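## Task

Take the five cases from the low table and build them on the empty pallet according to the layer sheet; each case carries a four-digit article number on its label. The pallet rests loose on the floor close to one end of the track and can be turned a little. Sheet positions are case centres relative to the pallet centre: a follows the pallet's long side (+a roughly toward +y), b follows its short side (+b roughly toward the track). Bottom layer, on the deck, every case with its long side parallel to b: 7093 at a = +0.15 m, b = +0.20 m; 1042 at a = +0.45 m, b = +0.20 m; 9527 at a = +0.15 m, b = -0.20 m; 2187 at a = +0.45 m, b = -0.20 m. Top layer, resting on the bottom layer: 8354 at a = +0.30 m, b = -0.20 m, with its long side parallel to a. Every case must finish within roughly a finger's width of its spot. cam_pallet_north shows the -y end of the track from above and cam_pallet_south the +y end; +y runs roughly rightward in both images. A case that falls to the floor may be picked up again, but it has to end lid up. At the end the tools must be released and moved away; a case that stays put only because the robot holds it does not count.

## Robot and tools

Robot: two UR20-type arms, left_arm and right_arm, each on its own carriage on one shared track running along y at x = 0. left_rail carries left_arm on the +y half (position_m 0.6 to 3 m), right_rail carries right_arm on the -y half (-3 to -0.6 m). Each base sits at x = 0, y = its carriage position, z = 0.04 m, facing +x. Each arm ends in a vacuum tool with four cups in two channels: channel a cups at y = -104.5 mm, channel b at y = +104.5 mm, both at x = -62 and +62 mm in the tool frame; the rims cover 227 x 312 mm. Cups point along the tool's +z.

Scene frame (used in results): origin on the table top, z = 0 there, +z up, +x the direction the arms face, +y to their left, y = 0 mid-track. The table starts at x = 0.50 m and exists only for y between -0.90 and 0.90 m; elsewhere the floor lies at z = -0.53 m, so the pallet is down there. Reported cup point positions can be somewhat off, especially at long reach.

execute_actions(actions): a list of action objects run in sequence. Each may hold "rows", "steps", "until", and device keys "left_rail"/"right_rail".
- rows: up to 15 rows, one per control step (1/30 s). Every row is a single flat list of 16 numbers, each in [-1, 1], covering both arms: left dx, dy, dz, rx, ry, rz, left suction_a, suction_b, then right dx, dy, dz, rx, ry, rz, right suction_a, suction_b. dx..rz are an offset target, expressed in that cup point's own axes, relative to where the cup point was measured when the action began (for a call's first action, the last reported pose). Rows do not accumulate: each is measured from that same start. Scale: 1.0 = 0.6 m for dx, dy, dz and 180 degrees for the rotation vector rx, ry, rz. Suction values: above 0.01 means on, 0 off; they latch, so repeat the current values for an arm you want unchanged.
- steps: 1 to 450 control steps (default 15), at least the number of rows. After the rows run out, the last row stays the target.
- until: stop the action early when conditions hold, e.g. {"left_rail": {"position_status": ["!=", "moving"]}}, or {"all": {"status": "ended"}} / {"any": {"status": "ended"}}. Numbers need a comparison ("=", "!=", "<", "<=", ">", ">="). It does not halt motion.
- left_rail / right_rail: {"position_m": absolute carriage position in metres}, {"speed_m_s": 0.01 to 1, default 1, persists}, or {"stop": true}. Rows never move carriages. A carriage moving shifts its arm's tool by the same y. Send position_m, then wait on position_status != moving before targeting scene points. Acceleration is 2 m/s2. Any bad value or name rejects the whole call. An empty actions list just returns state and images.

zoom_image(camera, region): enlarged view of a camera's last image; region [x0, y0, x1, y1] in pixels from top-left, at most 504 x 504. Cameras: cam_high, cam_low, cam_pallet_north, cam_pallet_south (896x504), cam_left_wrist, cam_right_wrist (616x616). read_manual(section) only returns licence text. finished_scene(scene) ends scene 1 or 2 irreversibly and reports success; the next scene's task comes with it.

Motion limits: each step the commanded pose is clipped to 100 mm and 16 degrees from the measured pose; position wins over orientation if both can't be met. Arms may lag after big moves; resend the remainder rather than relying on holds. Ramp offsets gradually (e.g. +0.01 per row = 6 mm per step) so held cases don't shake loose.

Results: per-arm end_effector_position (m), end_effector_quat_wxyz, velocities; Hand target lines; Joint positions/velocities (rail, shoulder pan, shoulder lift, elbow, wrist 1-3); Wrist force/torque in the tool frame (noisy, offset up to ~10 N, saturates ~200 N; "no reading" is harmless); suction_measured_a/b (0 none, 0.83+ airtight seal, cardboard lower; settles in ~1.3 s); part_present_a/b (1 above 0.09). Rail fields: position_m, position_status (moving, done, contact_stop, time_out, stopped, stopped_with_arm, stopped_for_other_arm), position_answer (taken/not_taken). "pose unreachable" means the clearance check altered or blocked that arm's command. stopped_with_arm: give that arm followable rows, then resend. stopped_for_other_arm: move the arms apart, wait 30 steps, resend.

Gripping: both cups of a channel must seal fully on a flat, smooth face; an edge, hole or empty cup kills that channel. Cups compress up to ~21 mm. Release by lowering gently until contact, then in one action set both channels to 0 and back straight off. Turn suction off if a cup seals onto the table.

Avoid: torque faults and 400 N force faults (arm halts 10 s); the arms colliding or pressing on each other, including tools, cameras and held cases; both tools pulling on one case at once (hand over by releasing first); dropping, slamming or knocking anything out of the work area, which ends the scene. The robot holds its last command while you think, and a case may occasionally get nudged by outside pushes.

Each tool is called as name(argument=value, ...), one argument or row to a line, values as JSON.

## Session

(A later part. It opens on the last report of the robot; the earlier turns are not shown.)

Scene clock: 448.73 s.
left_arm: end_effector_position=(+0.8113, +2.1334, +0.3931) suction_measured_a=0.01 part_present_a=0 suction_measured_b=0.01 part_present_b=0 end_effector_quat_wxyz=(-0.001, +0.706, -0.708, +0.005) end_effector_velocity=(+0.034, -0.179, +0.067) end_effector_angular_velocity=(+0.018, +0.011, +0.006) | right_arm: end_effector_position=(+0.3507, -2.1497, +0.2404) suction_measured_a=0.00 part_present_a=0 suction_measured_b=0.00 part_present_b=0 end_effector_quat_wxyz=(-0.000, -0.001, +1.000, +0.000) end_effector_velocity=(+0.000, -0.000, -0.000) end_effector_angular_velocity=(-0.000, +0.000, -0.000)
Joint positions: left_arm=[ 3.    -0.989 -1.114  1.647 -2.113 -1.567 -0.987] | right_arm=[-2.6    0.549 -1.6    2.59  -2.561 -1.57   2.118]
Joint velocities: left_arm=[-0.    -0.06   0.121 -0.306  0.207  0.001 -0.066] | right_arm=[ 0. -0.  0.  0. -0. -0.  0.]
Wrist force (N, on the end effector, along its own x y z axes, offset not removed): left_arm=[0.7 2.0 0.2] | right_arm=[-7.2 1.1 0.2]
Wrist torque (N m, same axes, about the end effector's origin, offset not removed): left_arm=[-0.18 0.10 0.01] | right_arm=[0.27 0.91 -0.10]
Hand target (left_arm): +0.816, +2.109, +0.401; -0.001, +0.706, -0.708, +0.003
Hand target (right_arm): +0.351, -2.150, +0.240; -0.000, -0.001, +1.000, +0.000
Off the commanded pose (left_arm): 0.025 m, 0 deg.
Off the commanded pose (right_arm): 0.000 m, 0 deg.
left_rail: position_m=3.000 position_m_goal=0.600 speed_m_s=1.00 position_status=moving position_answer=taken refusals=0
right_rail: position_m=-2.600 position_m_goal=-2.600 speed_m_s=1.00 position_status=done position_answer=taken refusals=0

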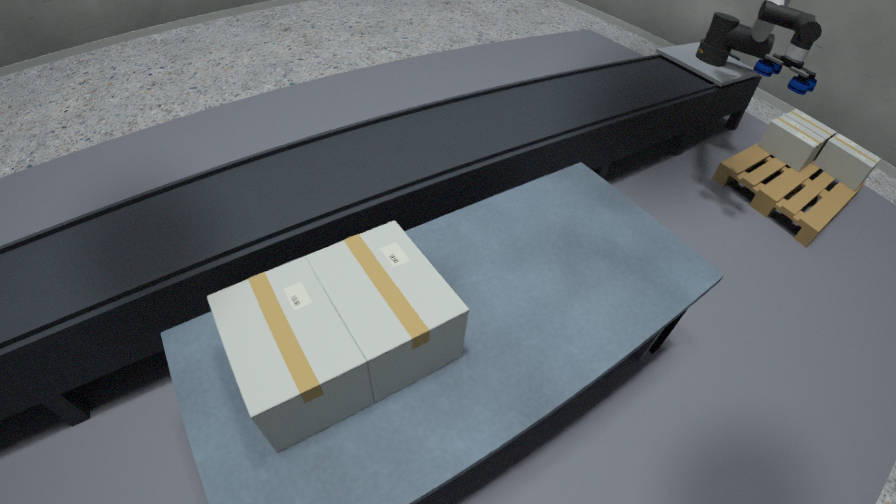

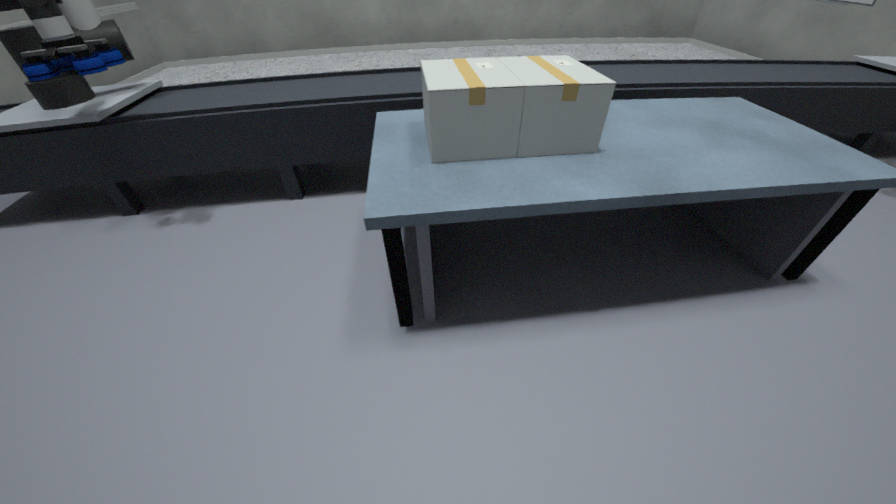

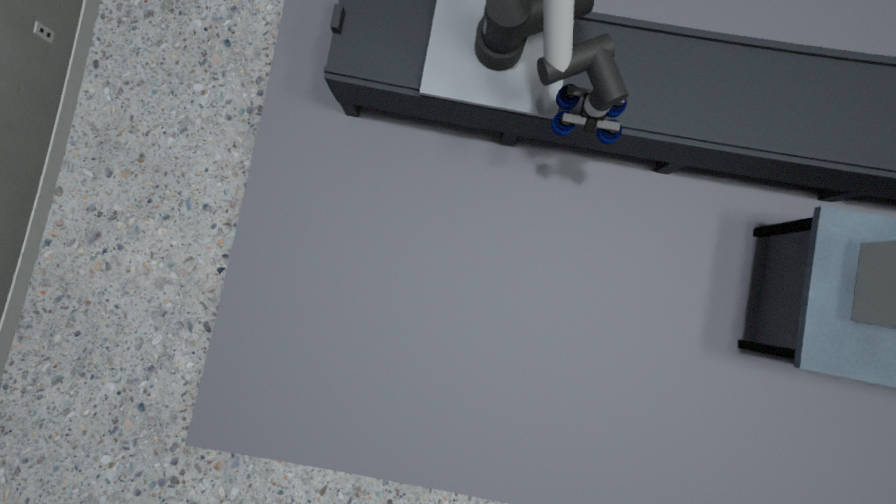

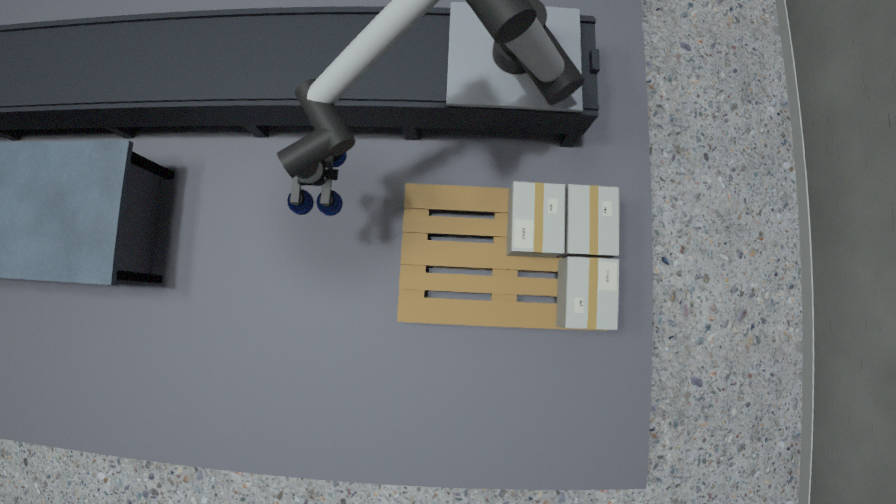

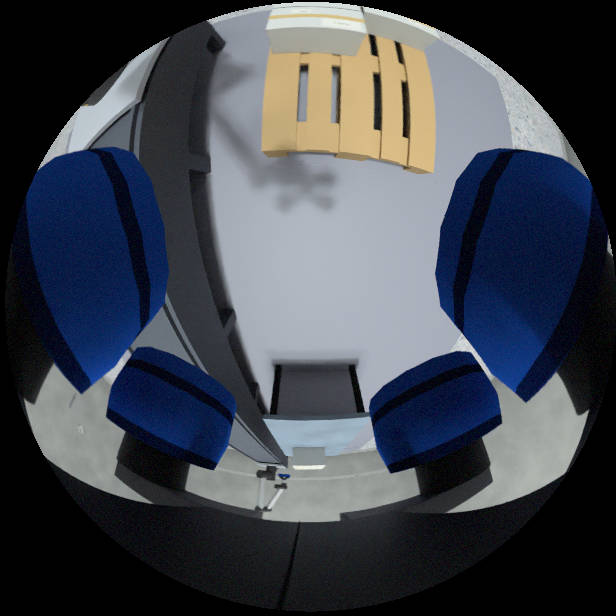

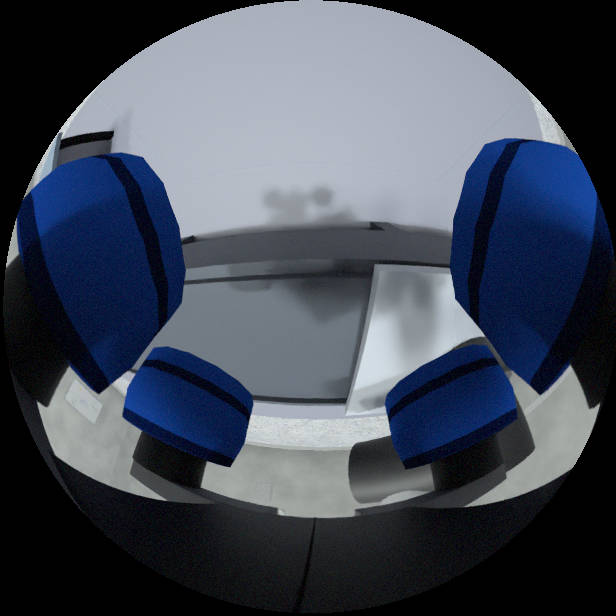

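execute_actions(
  actions=[],
)

Scene clock: 452.97 s.
left_arm: end_effector_position=(+0.8161, -0.2886, +0.4008) suction_measured_a=0.01 part_present_a=0 suction_measured_b=0.01 part_present_b=0 end_effector_quat_wxyz=(-0.001, +0.706, -0.708, +0.003) end_effector_velocity=(-0.000, +0.000, -0.000) end_effector_angular_velocity=(+0.000, +0.000, -0.000) | right_arm: end_effector_position=(+0.3507, -2.1497, +0.2404) suction_measured_a=0.00 part_present_a=0 suction_measured_b=0.00 part_present_b=0 end_effector_quat_wxyz=(-0.000, -0.001, +1.000, +0.000) end_effector_velocity=(+0.000, -0.000, -0.000) end_effector_angular_velocity=(-0.000, +0.000, +0.000)
Joint positions: left_arm=[ 0.6   -0.996 -1.098  1.608 -2.086 -1.567 -0.994] | right_arm=[-2.6    0.549 -1.6    2.59  -2.561 -1.57   2.118]
Joint velocities: left_arm=[ 0. -0. -0.  0.  0. -0.  0.] | right_arm=[ 0. -0.  0. -0.  0. -0. -0.]
Wrist force (N, on the end effector, along its own x y z axes, offset not removed): left_arm=[-2.9 -1.4 1.2] | right_arm=[-2.9 -1.5 -1.1]
Wrist torque (N m, same axes, about the end effector's origin, offset not removed): left_arm=[-0.65 0.62 -0.21] | right_arm=[-0.20 0.36 -0.14]
Hand target (left_arm): +0.816, -0.288, +0.401; -0.001, +0.706, -0.708, +0.003
Hand target (right_arm): +0.351, -2.150, +0.240; -0.000, -0.001, +1.000, +0.000
Off the commanded pose (left_arm): 0.002 m, 0 deg.
Off the commanded pose (right_arm): 0.000 m, 0 deg.
left_rail: position_m=0.600 position_m_goal=0.600 speed_m_s=1.00 position_status=done position_answer=taken refusals=0
right_rail: position_m=-2.600 position_m_goal=-2.600 speed_m_s=1.00 position_status=done position_answer=taken refusals=0

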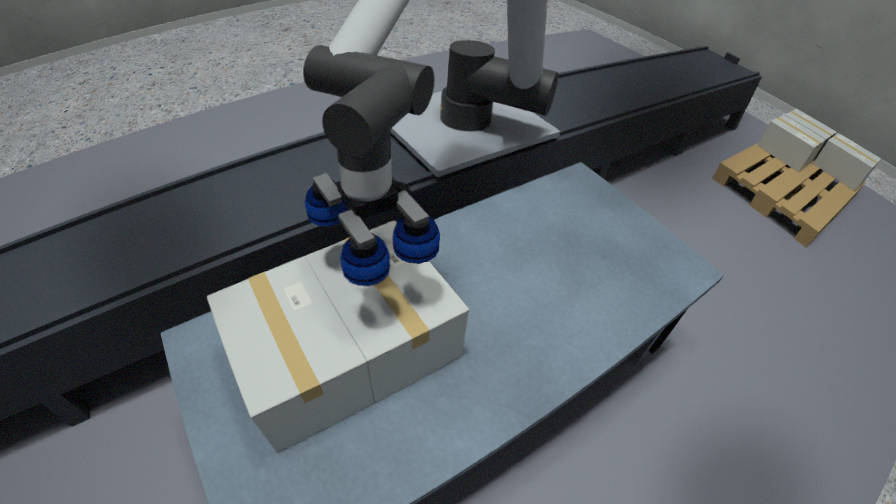

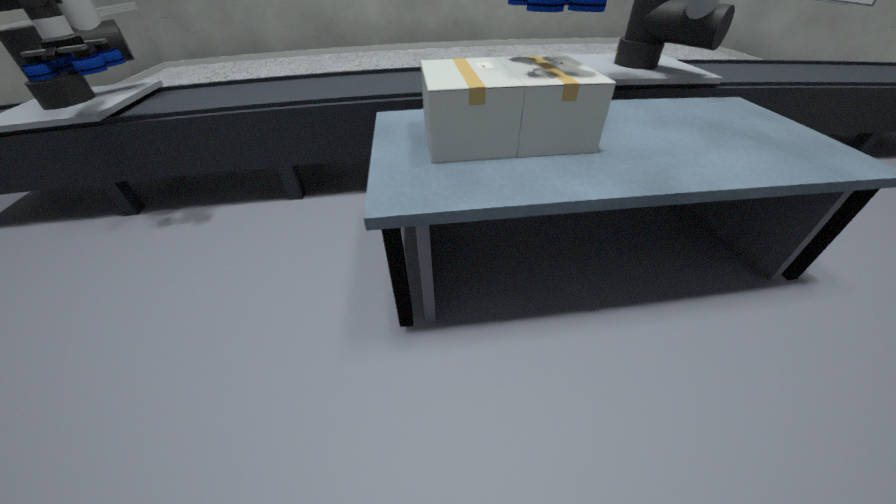

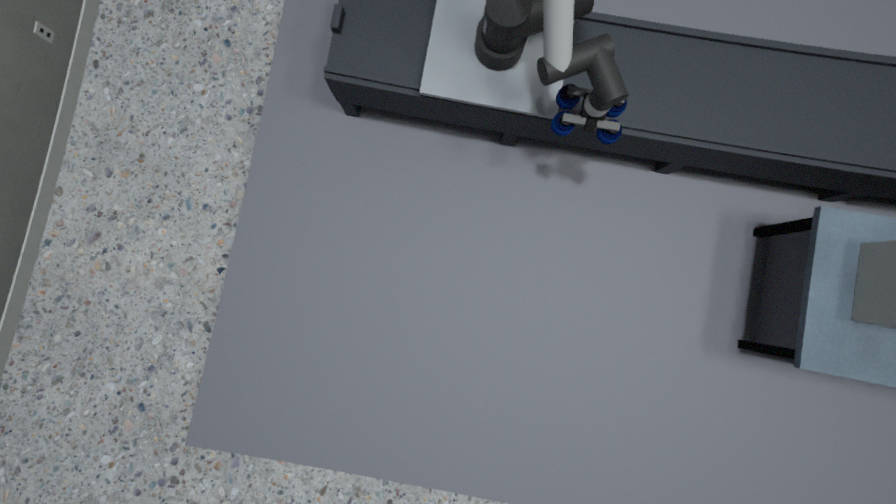

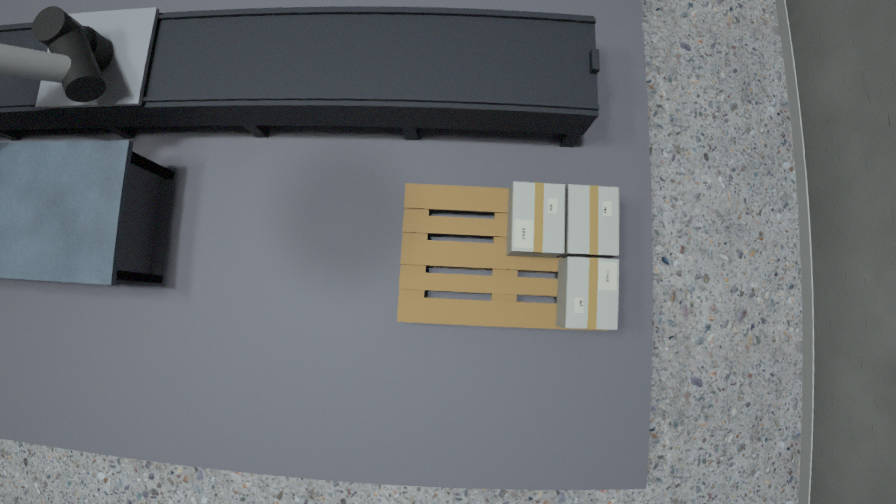

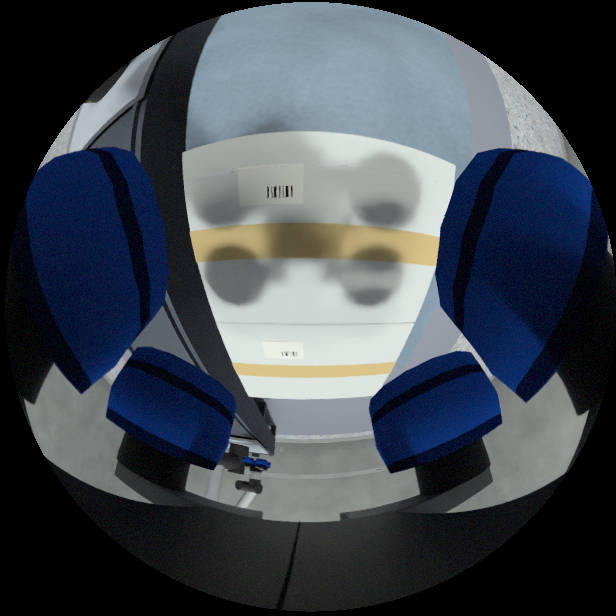

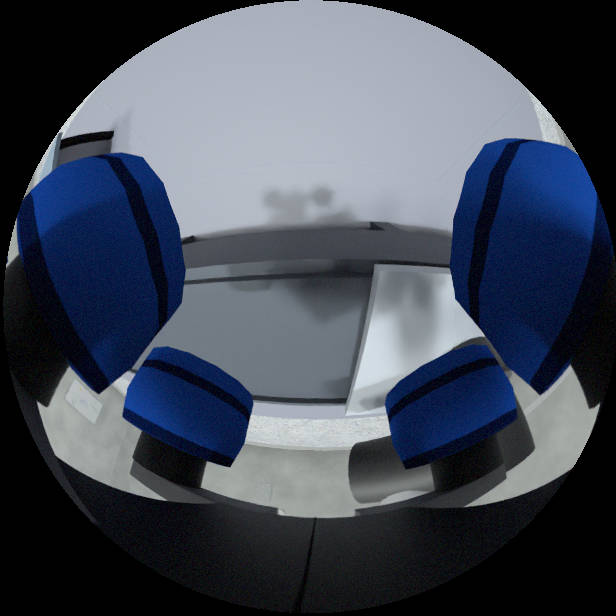

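zoom_image(
  camera="cam_left_wrist",
  region=[160, 120, 470, 420],
)

Region (160, 120, 470, 420) of cam_left_wrist's 616x616 image, scaled by 1.626, with more detail than that image has; it fills the top 488 rows of this view, and the rest is white.

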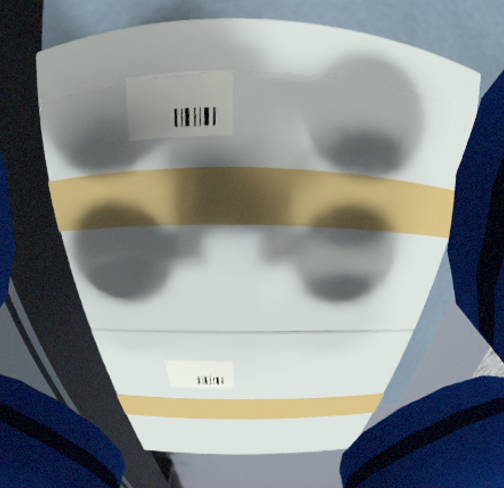

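zoom_image(
  camera="cam_high",
  region=[200, 220, 480, 420],
)

Region (200, 220, 480, 420) of cam_high's 896x504 image, scaled by 1.800, with more detail than that image has; it fills the top 360 rows of this view, and the rest is white.

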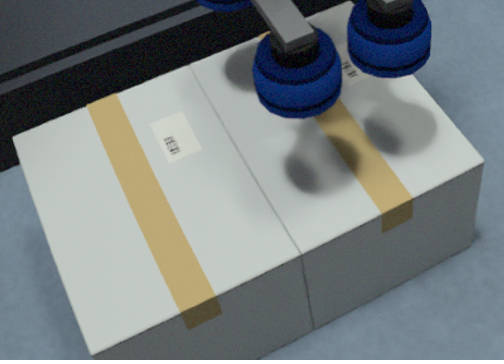

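zoom_image(
  camera="cam_left_wrist",
  region=[230, 150, 320, 220],
)

zoom_image(
  camera="cam_left_wrist",
  region=[250, 330, 320, 370],
)

Region (230, 150, 320, 220) of cam_left_wrist's 616x616 image, scaled by 5.600, with more detail than that image has.

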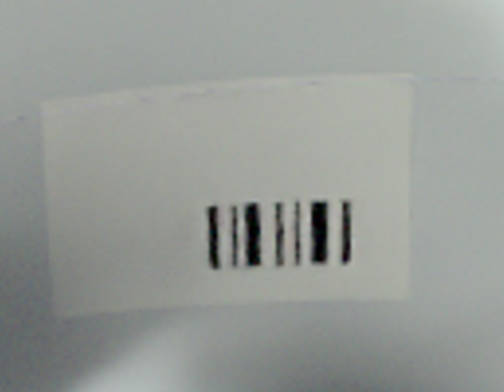

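Region (250, 330, 320, 370) of cam_left_wrist's 616x616 image, scaled by 7.200, with more detail than that image has; it fills the top 288 rows of this view, and the rest is white.

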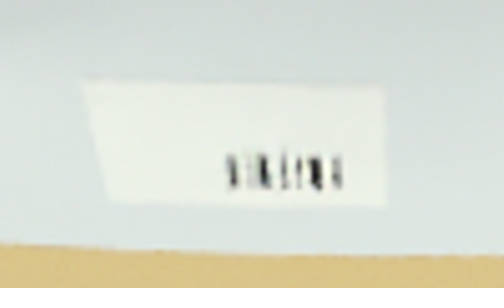

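execute_actions(
  actions=[
    {"rows":[[-0.006,-0.007,0.06,0,0,0,0,0,0,0,0,0,0,0,0,0],[-0.012,-0.014,0.14,0,0,0,0,0,0,0,0,0,0,0,0,0],[-0.0167,-0.02,0.23,0,0,0,0,0,0,0,0,0,0,0,0,0]],"steps":13},
  ],
)

Scene clock: 468.63 s.
left_arm: end_effector_position=(+0.8264, -0.2778, +0.2752) suction_measured_a=0.01 part_present_a=0 suction_measured_b=0.01 part_present_b=0 end_effector_quat_wxyz=(-0.002, +0.707, -0.708, +0.001) end_effector_velocity=(+0.019, -0.006, -0.104) end_effector_angular_velocity=(-0.017, -0.012, -0.001) | right_arm: end_effector_position=(+0.3507, -2.1497, +0.2404) suction_measured_a=0.00 part_present_a=0 suction_measured_b=0.00 part_present_b=0 end_effector_quat_wxyz=(-0.000, -0.001, +1.000, +0.000) end_effector_velocity=(+0.000, -0.000, -0.000) end_effector_angular_velocity=(-0.000, +0.000, -0.000)
Joint positions: left_arm=[ 0.6   -0.984 -1.018  1.678 -2.233 -1.567 -0.982] | right_arm=[-2.6    0.549 -1.6    2.59  -2.561 -1.57   2.118]
Joint velocities: left_arm=[ 0.     0.011  0.088  0.03  -0.139 -0.     0.011] | right_arm=[ 0. -0.  0. -0.  0. -0.  0.]
Wrist force (N, on the end effector, along its own x y z axes, offset not removed): left_arm=[2.5 2.5 4.4] | right_arm=[-0.5 -0.3 -0.1]
Wrist torque (N m, same axes, about the end effector's origin, offset not removed): left_arm=[-0.05 -0.10 -0.12] | right_arm=[0.10 -0.12 -0.03]
Hand target (left_arm): +0.829, -0.279, +0.263; -0.001, +0.706, -0.708, +0.003
Hand target (right_arm): +0.351, -2.150, +0.240; -0.000, -0.001, +1.000, +0.000
Off the commanded pose (left_arm): 0.013 m, 0 deg.
Off the commanded pose (right_arm): 0.000 m, 0 deg.
left_rail: position_m=0.600 position_m_goal=0.600 speed_m_s=1.00 position_status=done position_answer=taken refusals=0
right_rail: position_m=-2.600 position_m_goal=-2.600 speed_m_s=1.00 position_status=done position_answer=taken refusals=0

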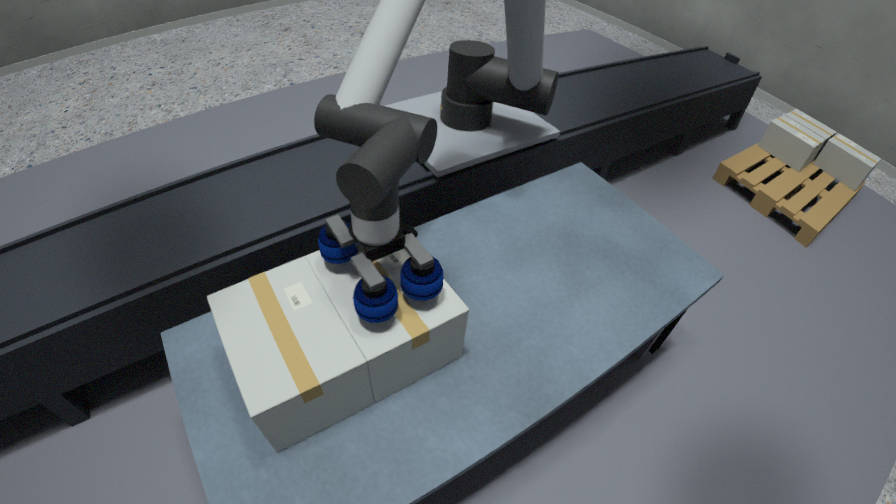

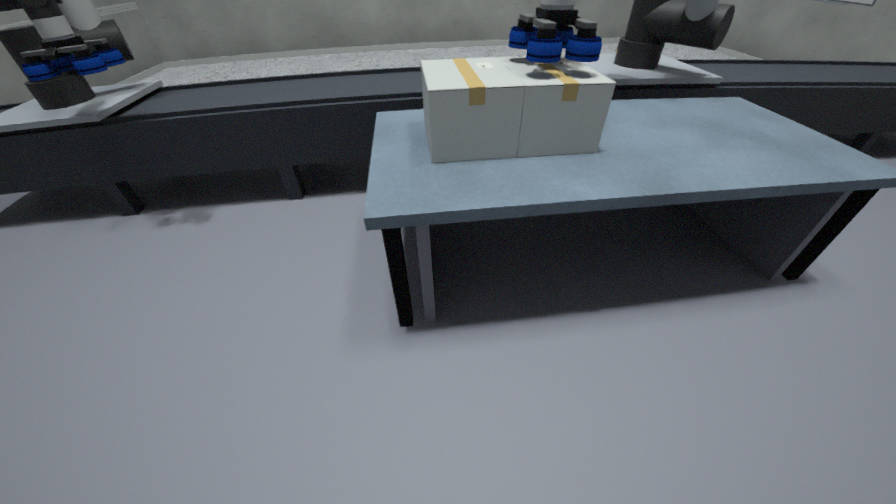

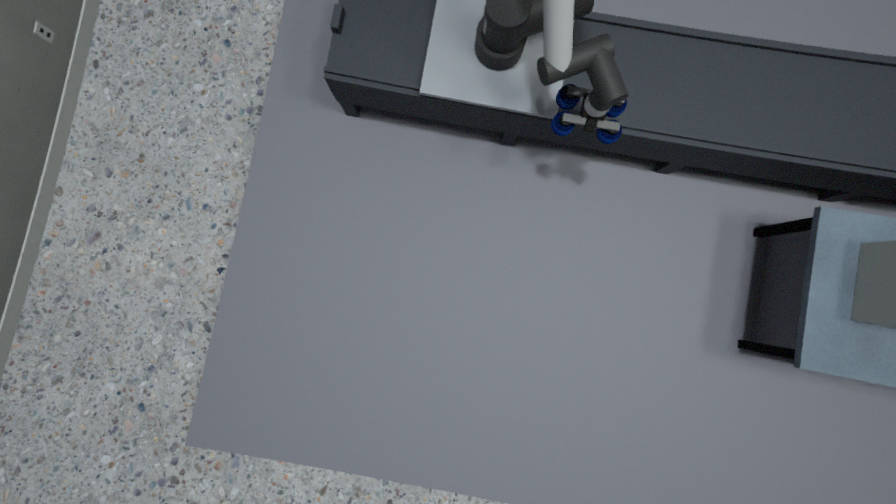

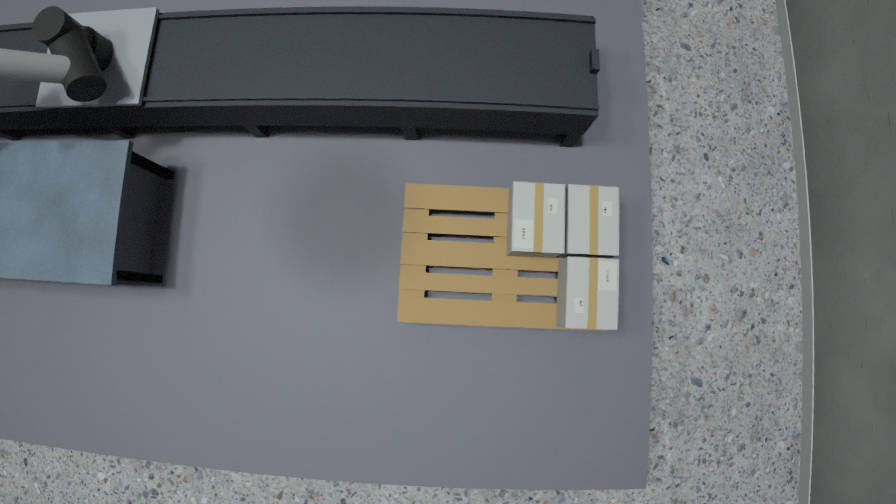

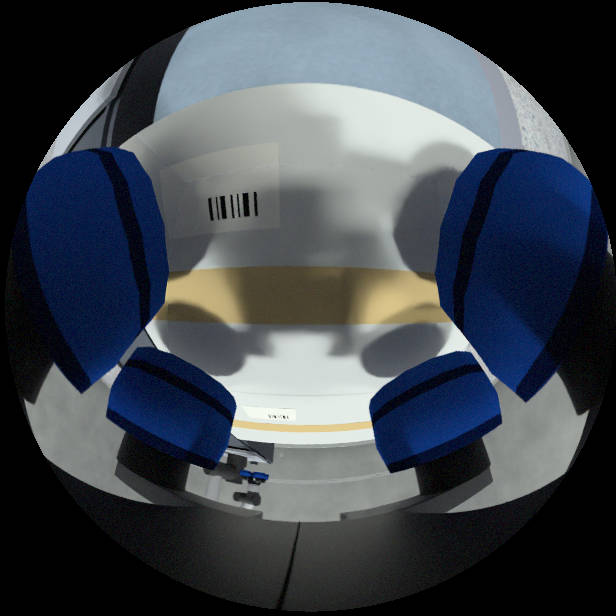

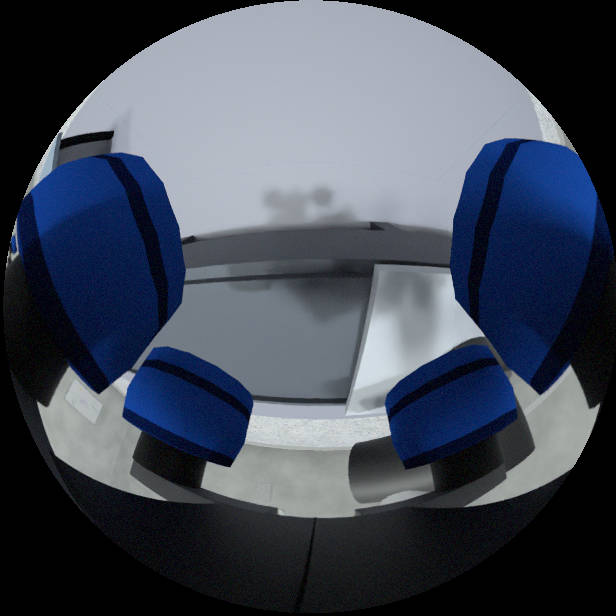

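execute_actions(
  actions=[],
)

zoom_image(
  camera="cam_left_wrist",
  region=[110, 60, 510, 460],
)

Scene clock: 470.17 s.
left_arm: end_effector_position=(+0.8289, -0.2787, +0.2629) suction_measured_a=0.01 part_present_a=0 suction_measured_b=0.01 part_present_b=0 end_effector_quat_wxyz=(-0.001, +0.706, -0.708, +0.003) end_effector_velocity=(-0.000, +0.000, -0.000) end_effector_angular_velocity=(+0.000, +0.000, -0.000) | right_arm: end_effector_position=(+0.3507, -2.1497, +0.2404) suction_measured_a=0.00 part_present_a=0 suction_measured_b=0.00 part_present_b=0 end_effector_quat_wxyz=(-0.000, -0.001, +1.000, +0.000) end_effector_velocity=(+0.000, -0.000, -0.000) end_effector_angular_velocity=(-0.000, +0.000, +0.000)
Joint positions: left_arm=[ 0.6   -0.983 -1.007  1.681 -2.249 -1.567 -0.981] | right_arm=[-2.6    0.549 -1.6    2.59  -2.561 -1.57   2.118]
Joint velocities: left_arm=[ 0. -0.  0.  0. -0. -0. -0.] | right_arm=[ 0. -0.  0. -0.  0.  0. -0.]
Wrist force (N, on the end effector, along its own x y z axes, offset not removed): left_arm=[3.2 0.6 5.1] | right_arm=[-3.8 -3.4 -2.4]
Wrist torque (N m, same axes, about the end effector's origin, offset not removed): left_arm=[-0.47 -0.42 -0.14] | right_arm=[-0.35 0.51 -0.08]
Hand target (left_arm): +0.829, -0.279, +0.263; -0.001, +0.706, -0.708, +0.003
Hand target (right_arm): +0.351, -2.150, +0.240; -0.000, -0.001, +1.000, +0.000
Off the commanded pose (left_arm): 0.000 m, 0 deg.
Off the commanded pose (right_arm): 0.000 m, 0 deg.
left_rail: position_m=0.600 position_m_goal=0.600 speed_m_s=1.00 position_status=done position_answer=taken refusals=0
right_rail: position_m=-2.600 position_m_goal=-2.600 speed_m_s=1.00 position_status=done position_answer=taken refusals=0

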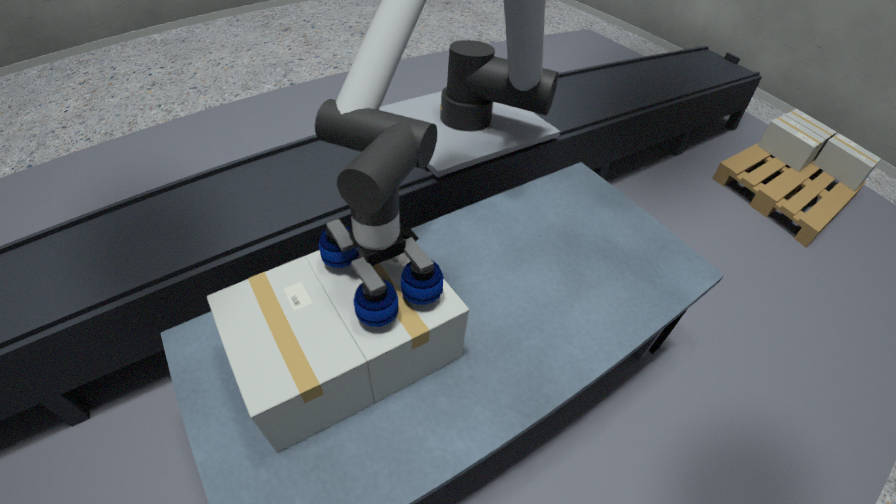

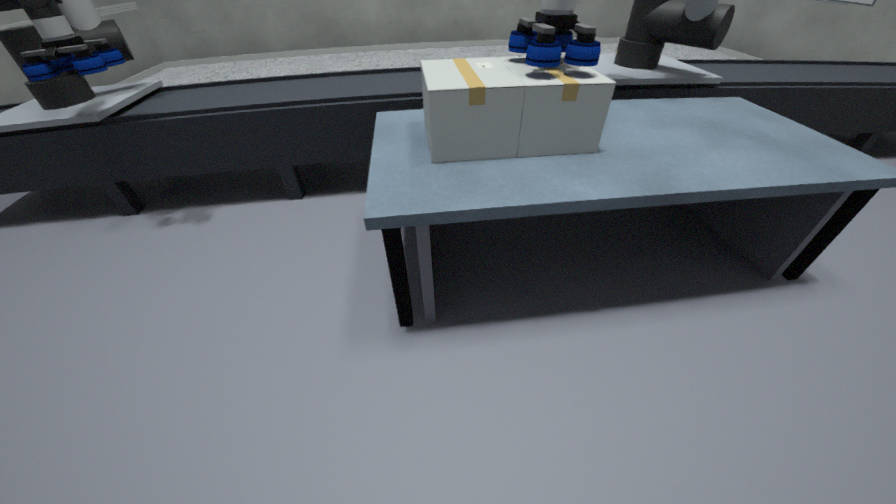

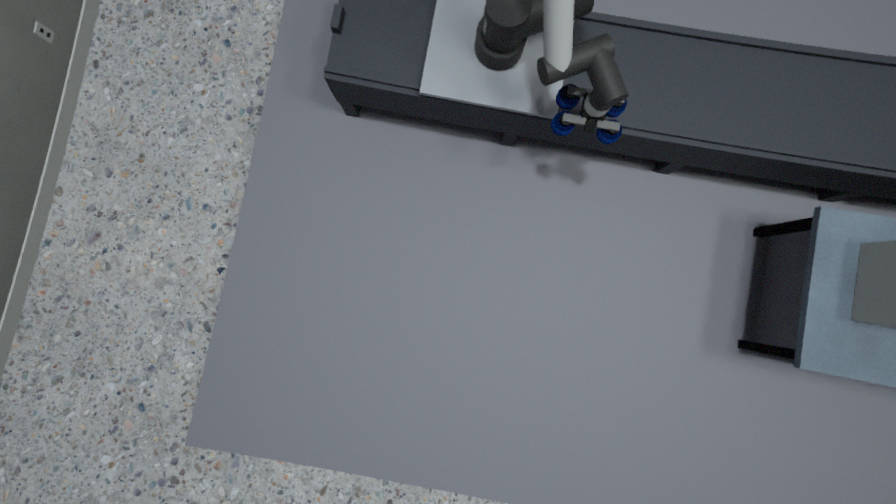

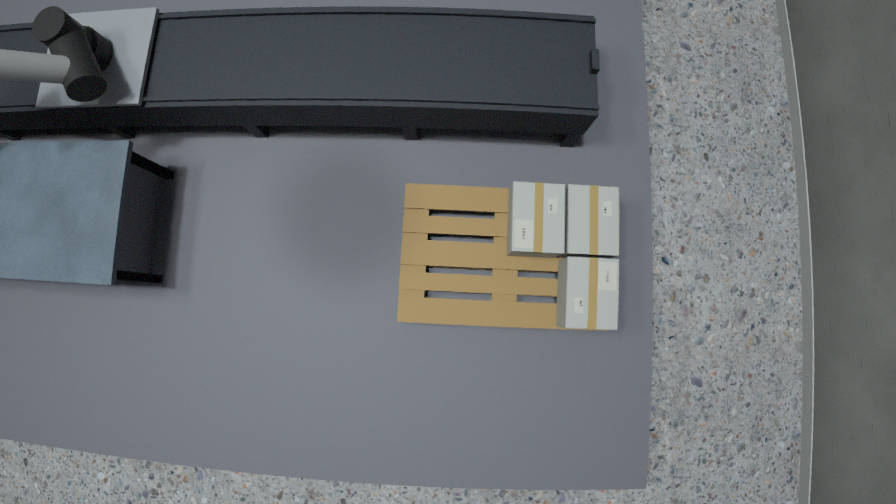

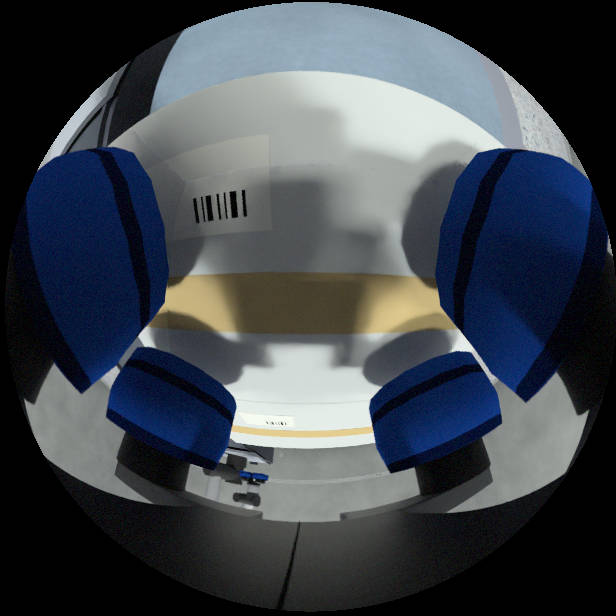

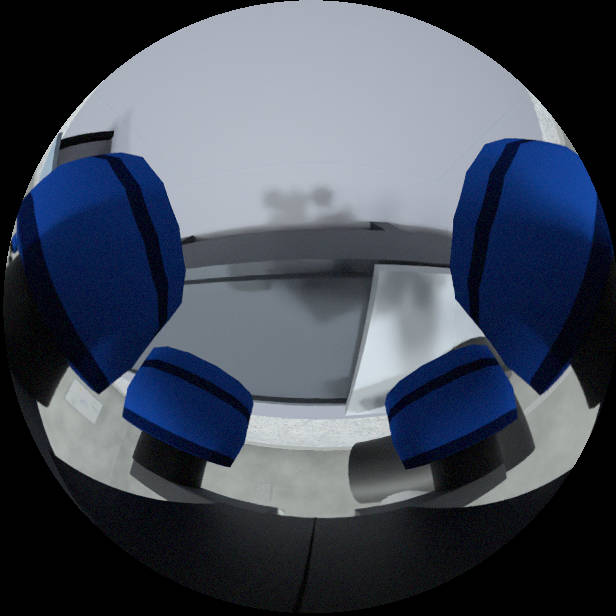

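Region (110, 60, 510, 460) of cam_left_wrist's 616x616 image, scaled by 1.260, with more detail than that image has.

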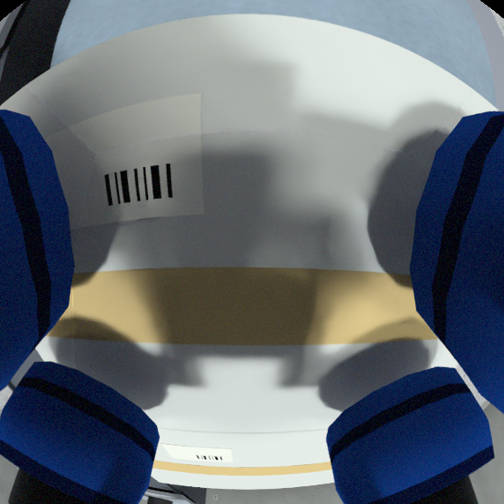

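execute_actions(
  actions=[
    {"rows":[[0,0,0.008,0,0,0,1,1,0,0,0,0,0,0,0,0],[0,0,0.018,0,0,0,1,1,0,0,0,0,0,0,0,0],[0,0,0.028,0,0,0,1,1,0,0,0,0,0,0,0,0],[0,0,0.038,0,0,0,1,1,0,0,0,0,0,0,0,0],[0,0,0.046,0,0,0,1,1,0,0,0,0,0,0,0,0],[0,0,0.052,0,0,0,1,1,0,0,0,0,0,0,0,0],[0,0,0.056,0,0,0,1,1,0,0,0,0,0,0,0,0],[0,0,0.058,0,0,0,1,1,0,0,0,0,0,0,0,0]],"steps":12},
  ],
)

Scene clock: 474.87 s.
left_arm: end_effector_position=(+0.8289, -0.2786, +0.2334) suction_measured_a=0.01 part_present_a=0 suction_measured_b=0.01 part_present_b=0 end_effector_quat_wxyz=(-0.001, +0.706, -0.708, +0.003) end_effector_velocity=(+0.001, -0.001, -0.046) end_effector_angular_velocity=(-0.001, -0.000, +0.000) | right_arm: end_effector_position=(+0.3507, -2.1497, +0.2404) suction_measured_a=0.00 part_present_a=0 suction_measured_b=0.00 part_present_b=0 end_effector_quat_wxyz=(-0.000, -0.001, +1.000, +0.000) end_effector_velocity=(+0.000, -0.000, +0.000) end_effector_angular_velocity=(+0.000, -0.000, +0.000)
Joint positions: left_arm=[ 0.6   -0.982 -0.985  1.693 -2.283 -1.567 -0.981] | right_arm=[-2.6    0.549 -1.6    2.59  -2.561 -1.57   2.118]
Joint velocities: left_arm=[ 0.     0.     0.036  0.016 -0.053  0.     0.   ] | right_arm=[ 0.  0. -0. -0.  0. -0. -0.]
Wrist force (N, on the end effector, along its own x y z axes, offset not removed): left_arm=[3.0 -2.0 5.2] | right_arm=[-2.6 -2.9 -0.5]
Wrist torque (N m, same axes, about the end effector's origin, offset not removed): left_arm=[-0.92 -0.23 -0.11] | right_arm=[-0.34 0.25 -0.09]
Hand target (left_arm): +0.829, -0.279, +0.228; -0.001, +0.706, -0.708, +0.003
Hand target (right_arm): +0.351, -2.150, +0.240; -0.000, -0.001, +1.000, +0.000
Off the commanded pose (left_arm): 0.005 m, 0 deg.
Off the commanded pose (right_arm): 0.000 m, 0 deg.
left_rail: position_m=0.600 position_m_goal=0.600 speed_m_s=1.00 position_status=done position_answer=taken refusals=0
right_rail: position_m=-2.600 position_m_goal=-2.600 speed_m_s=1.00 position_status=done position_answer=taken refusals=0

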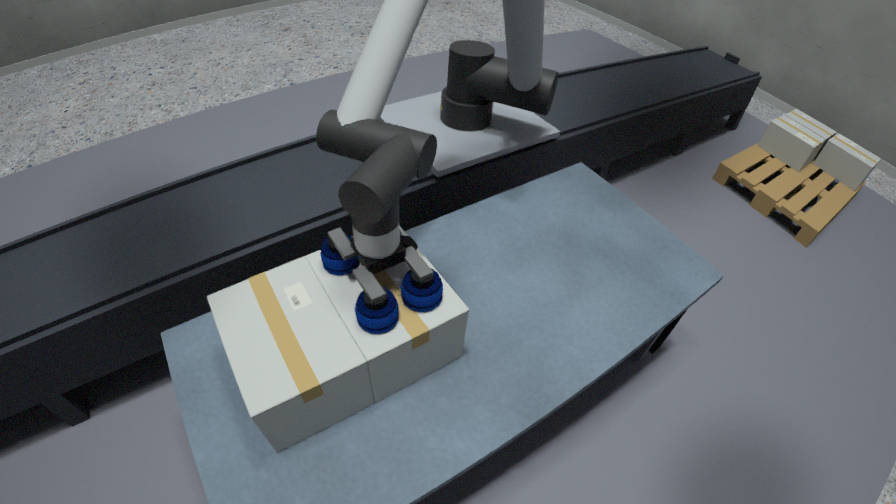

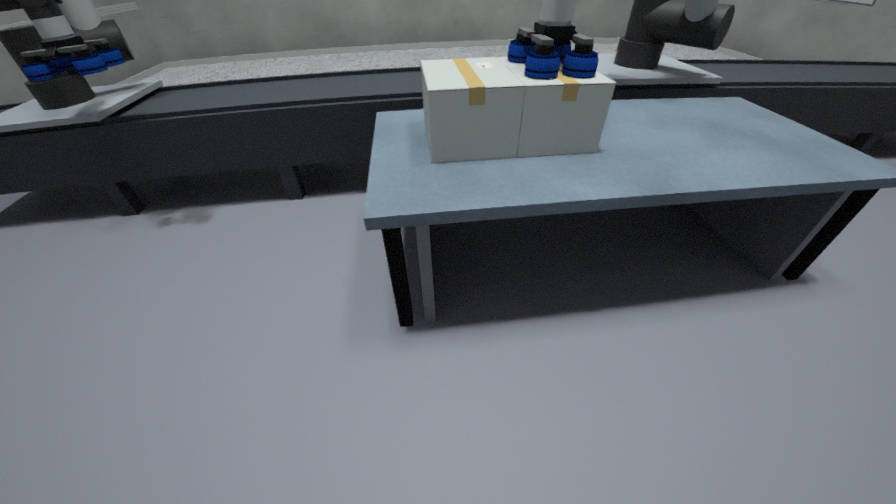

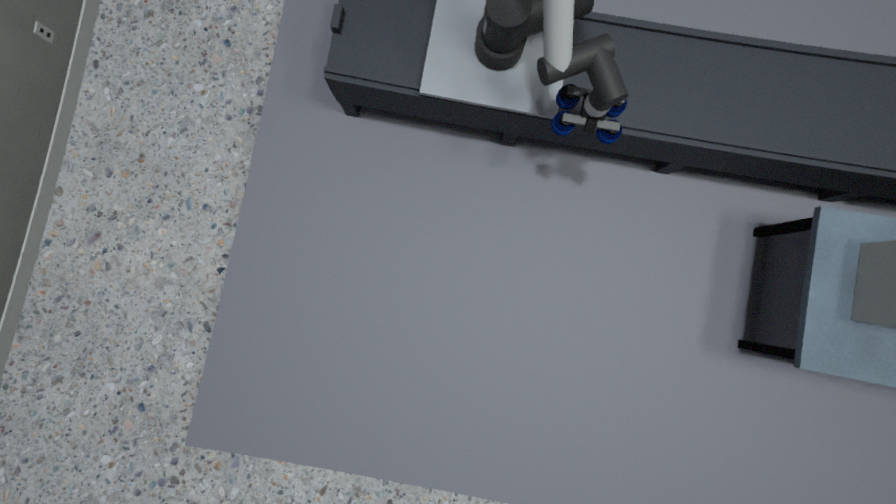

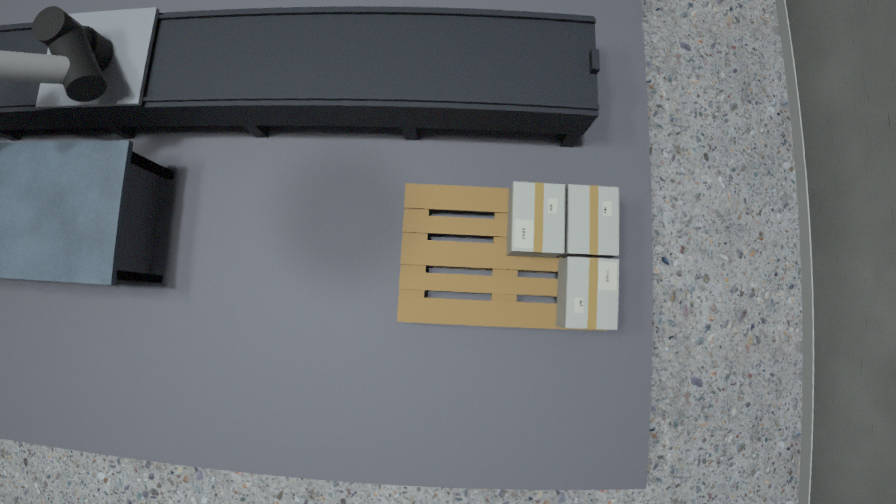

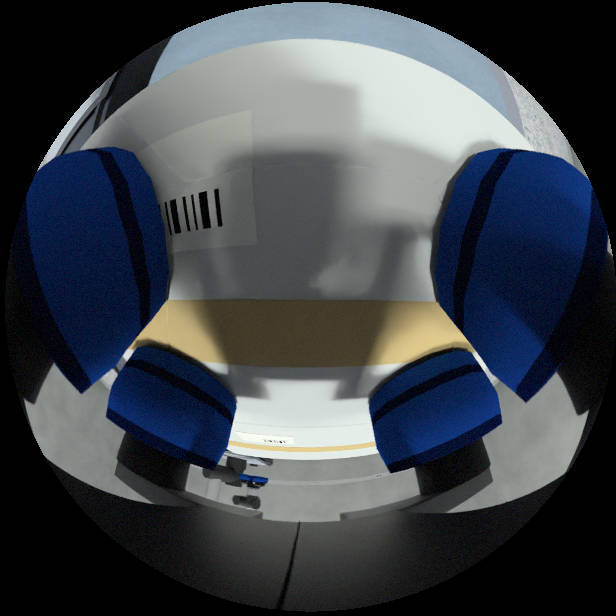

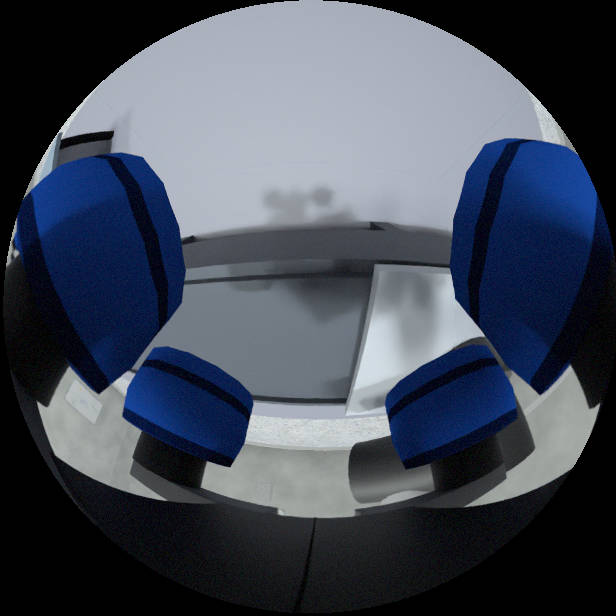

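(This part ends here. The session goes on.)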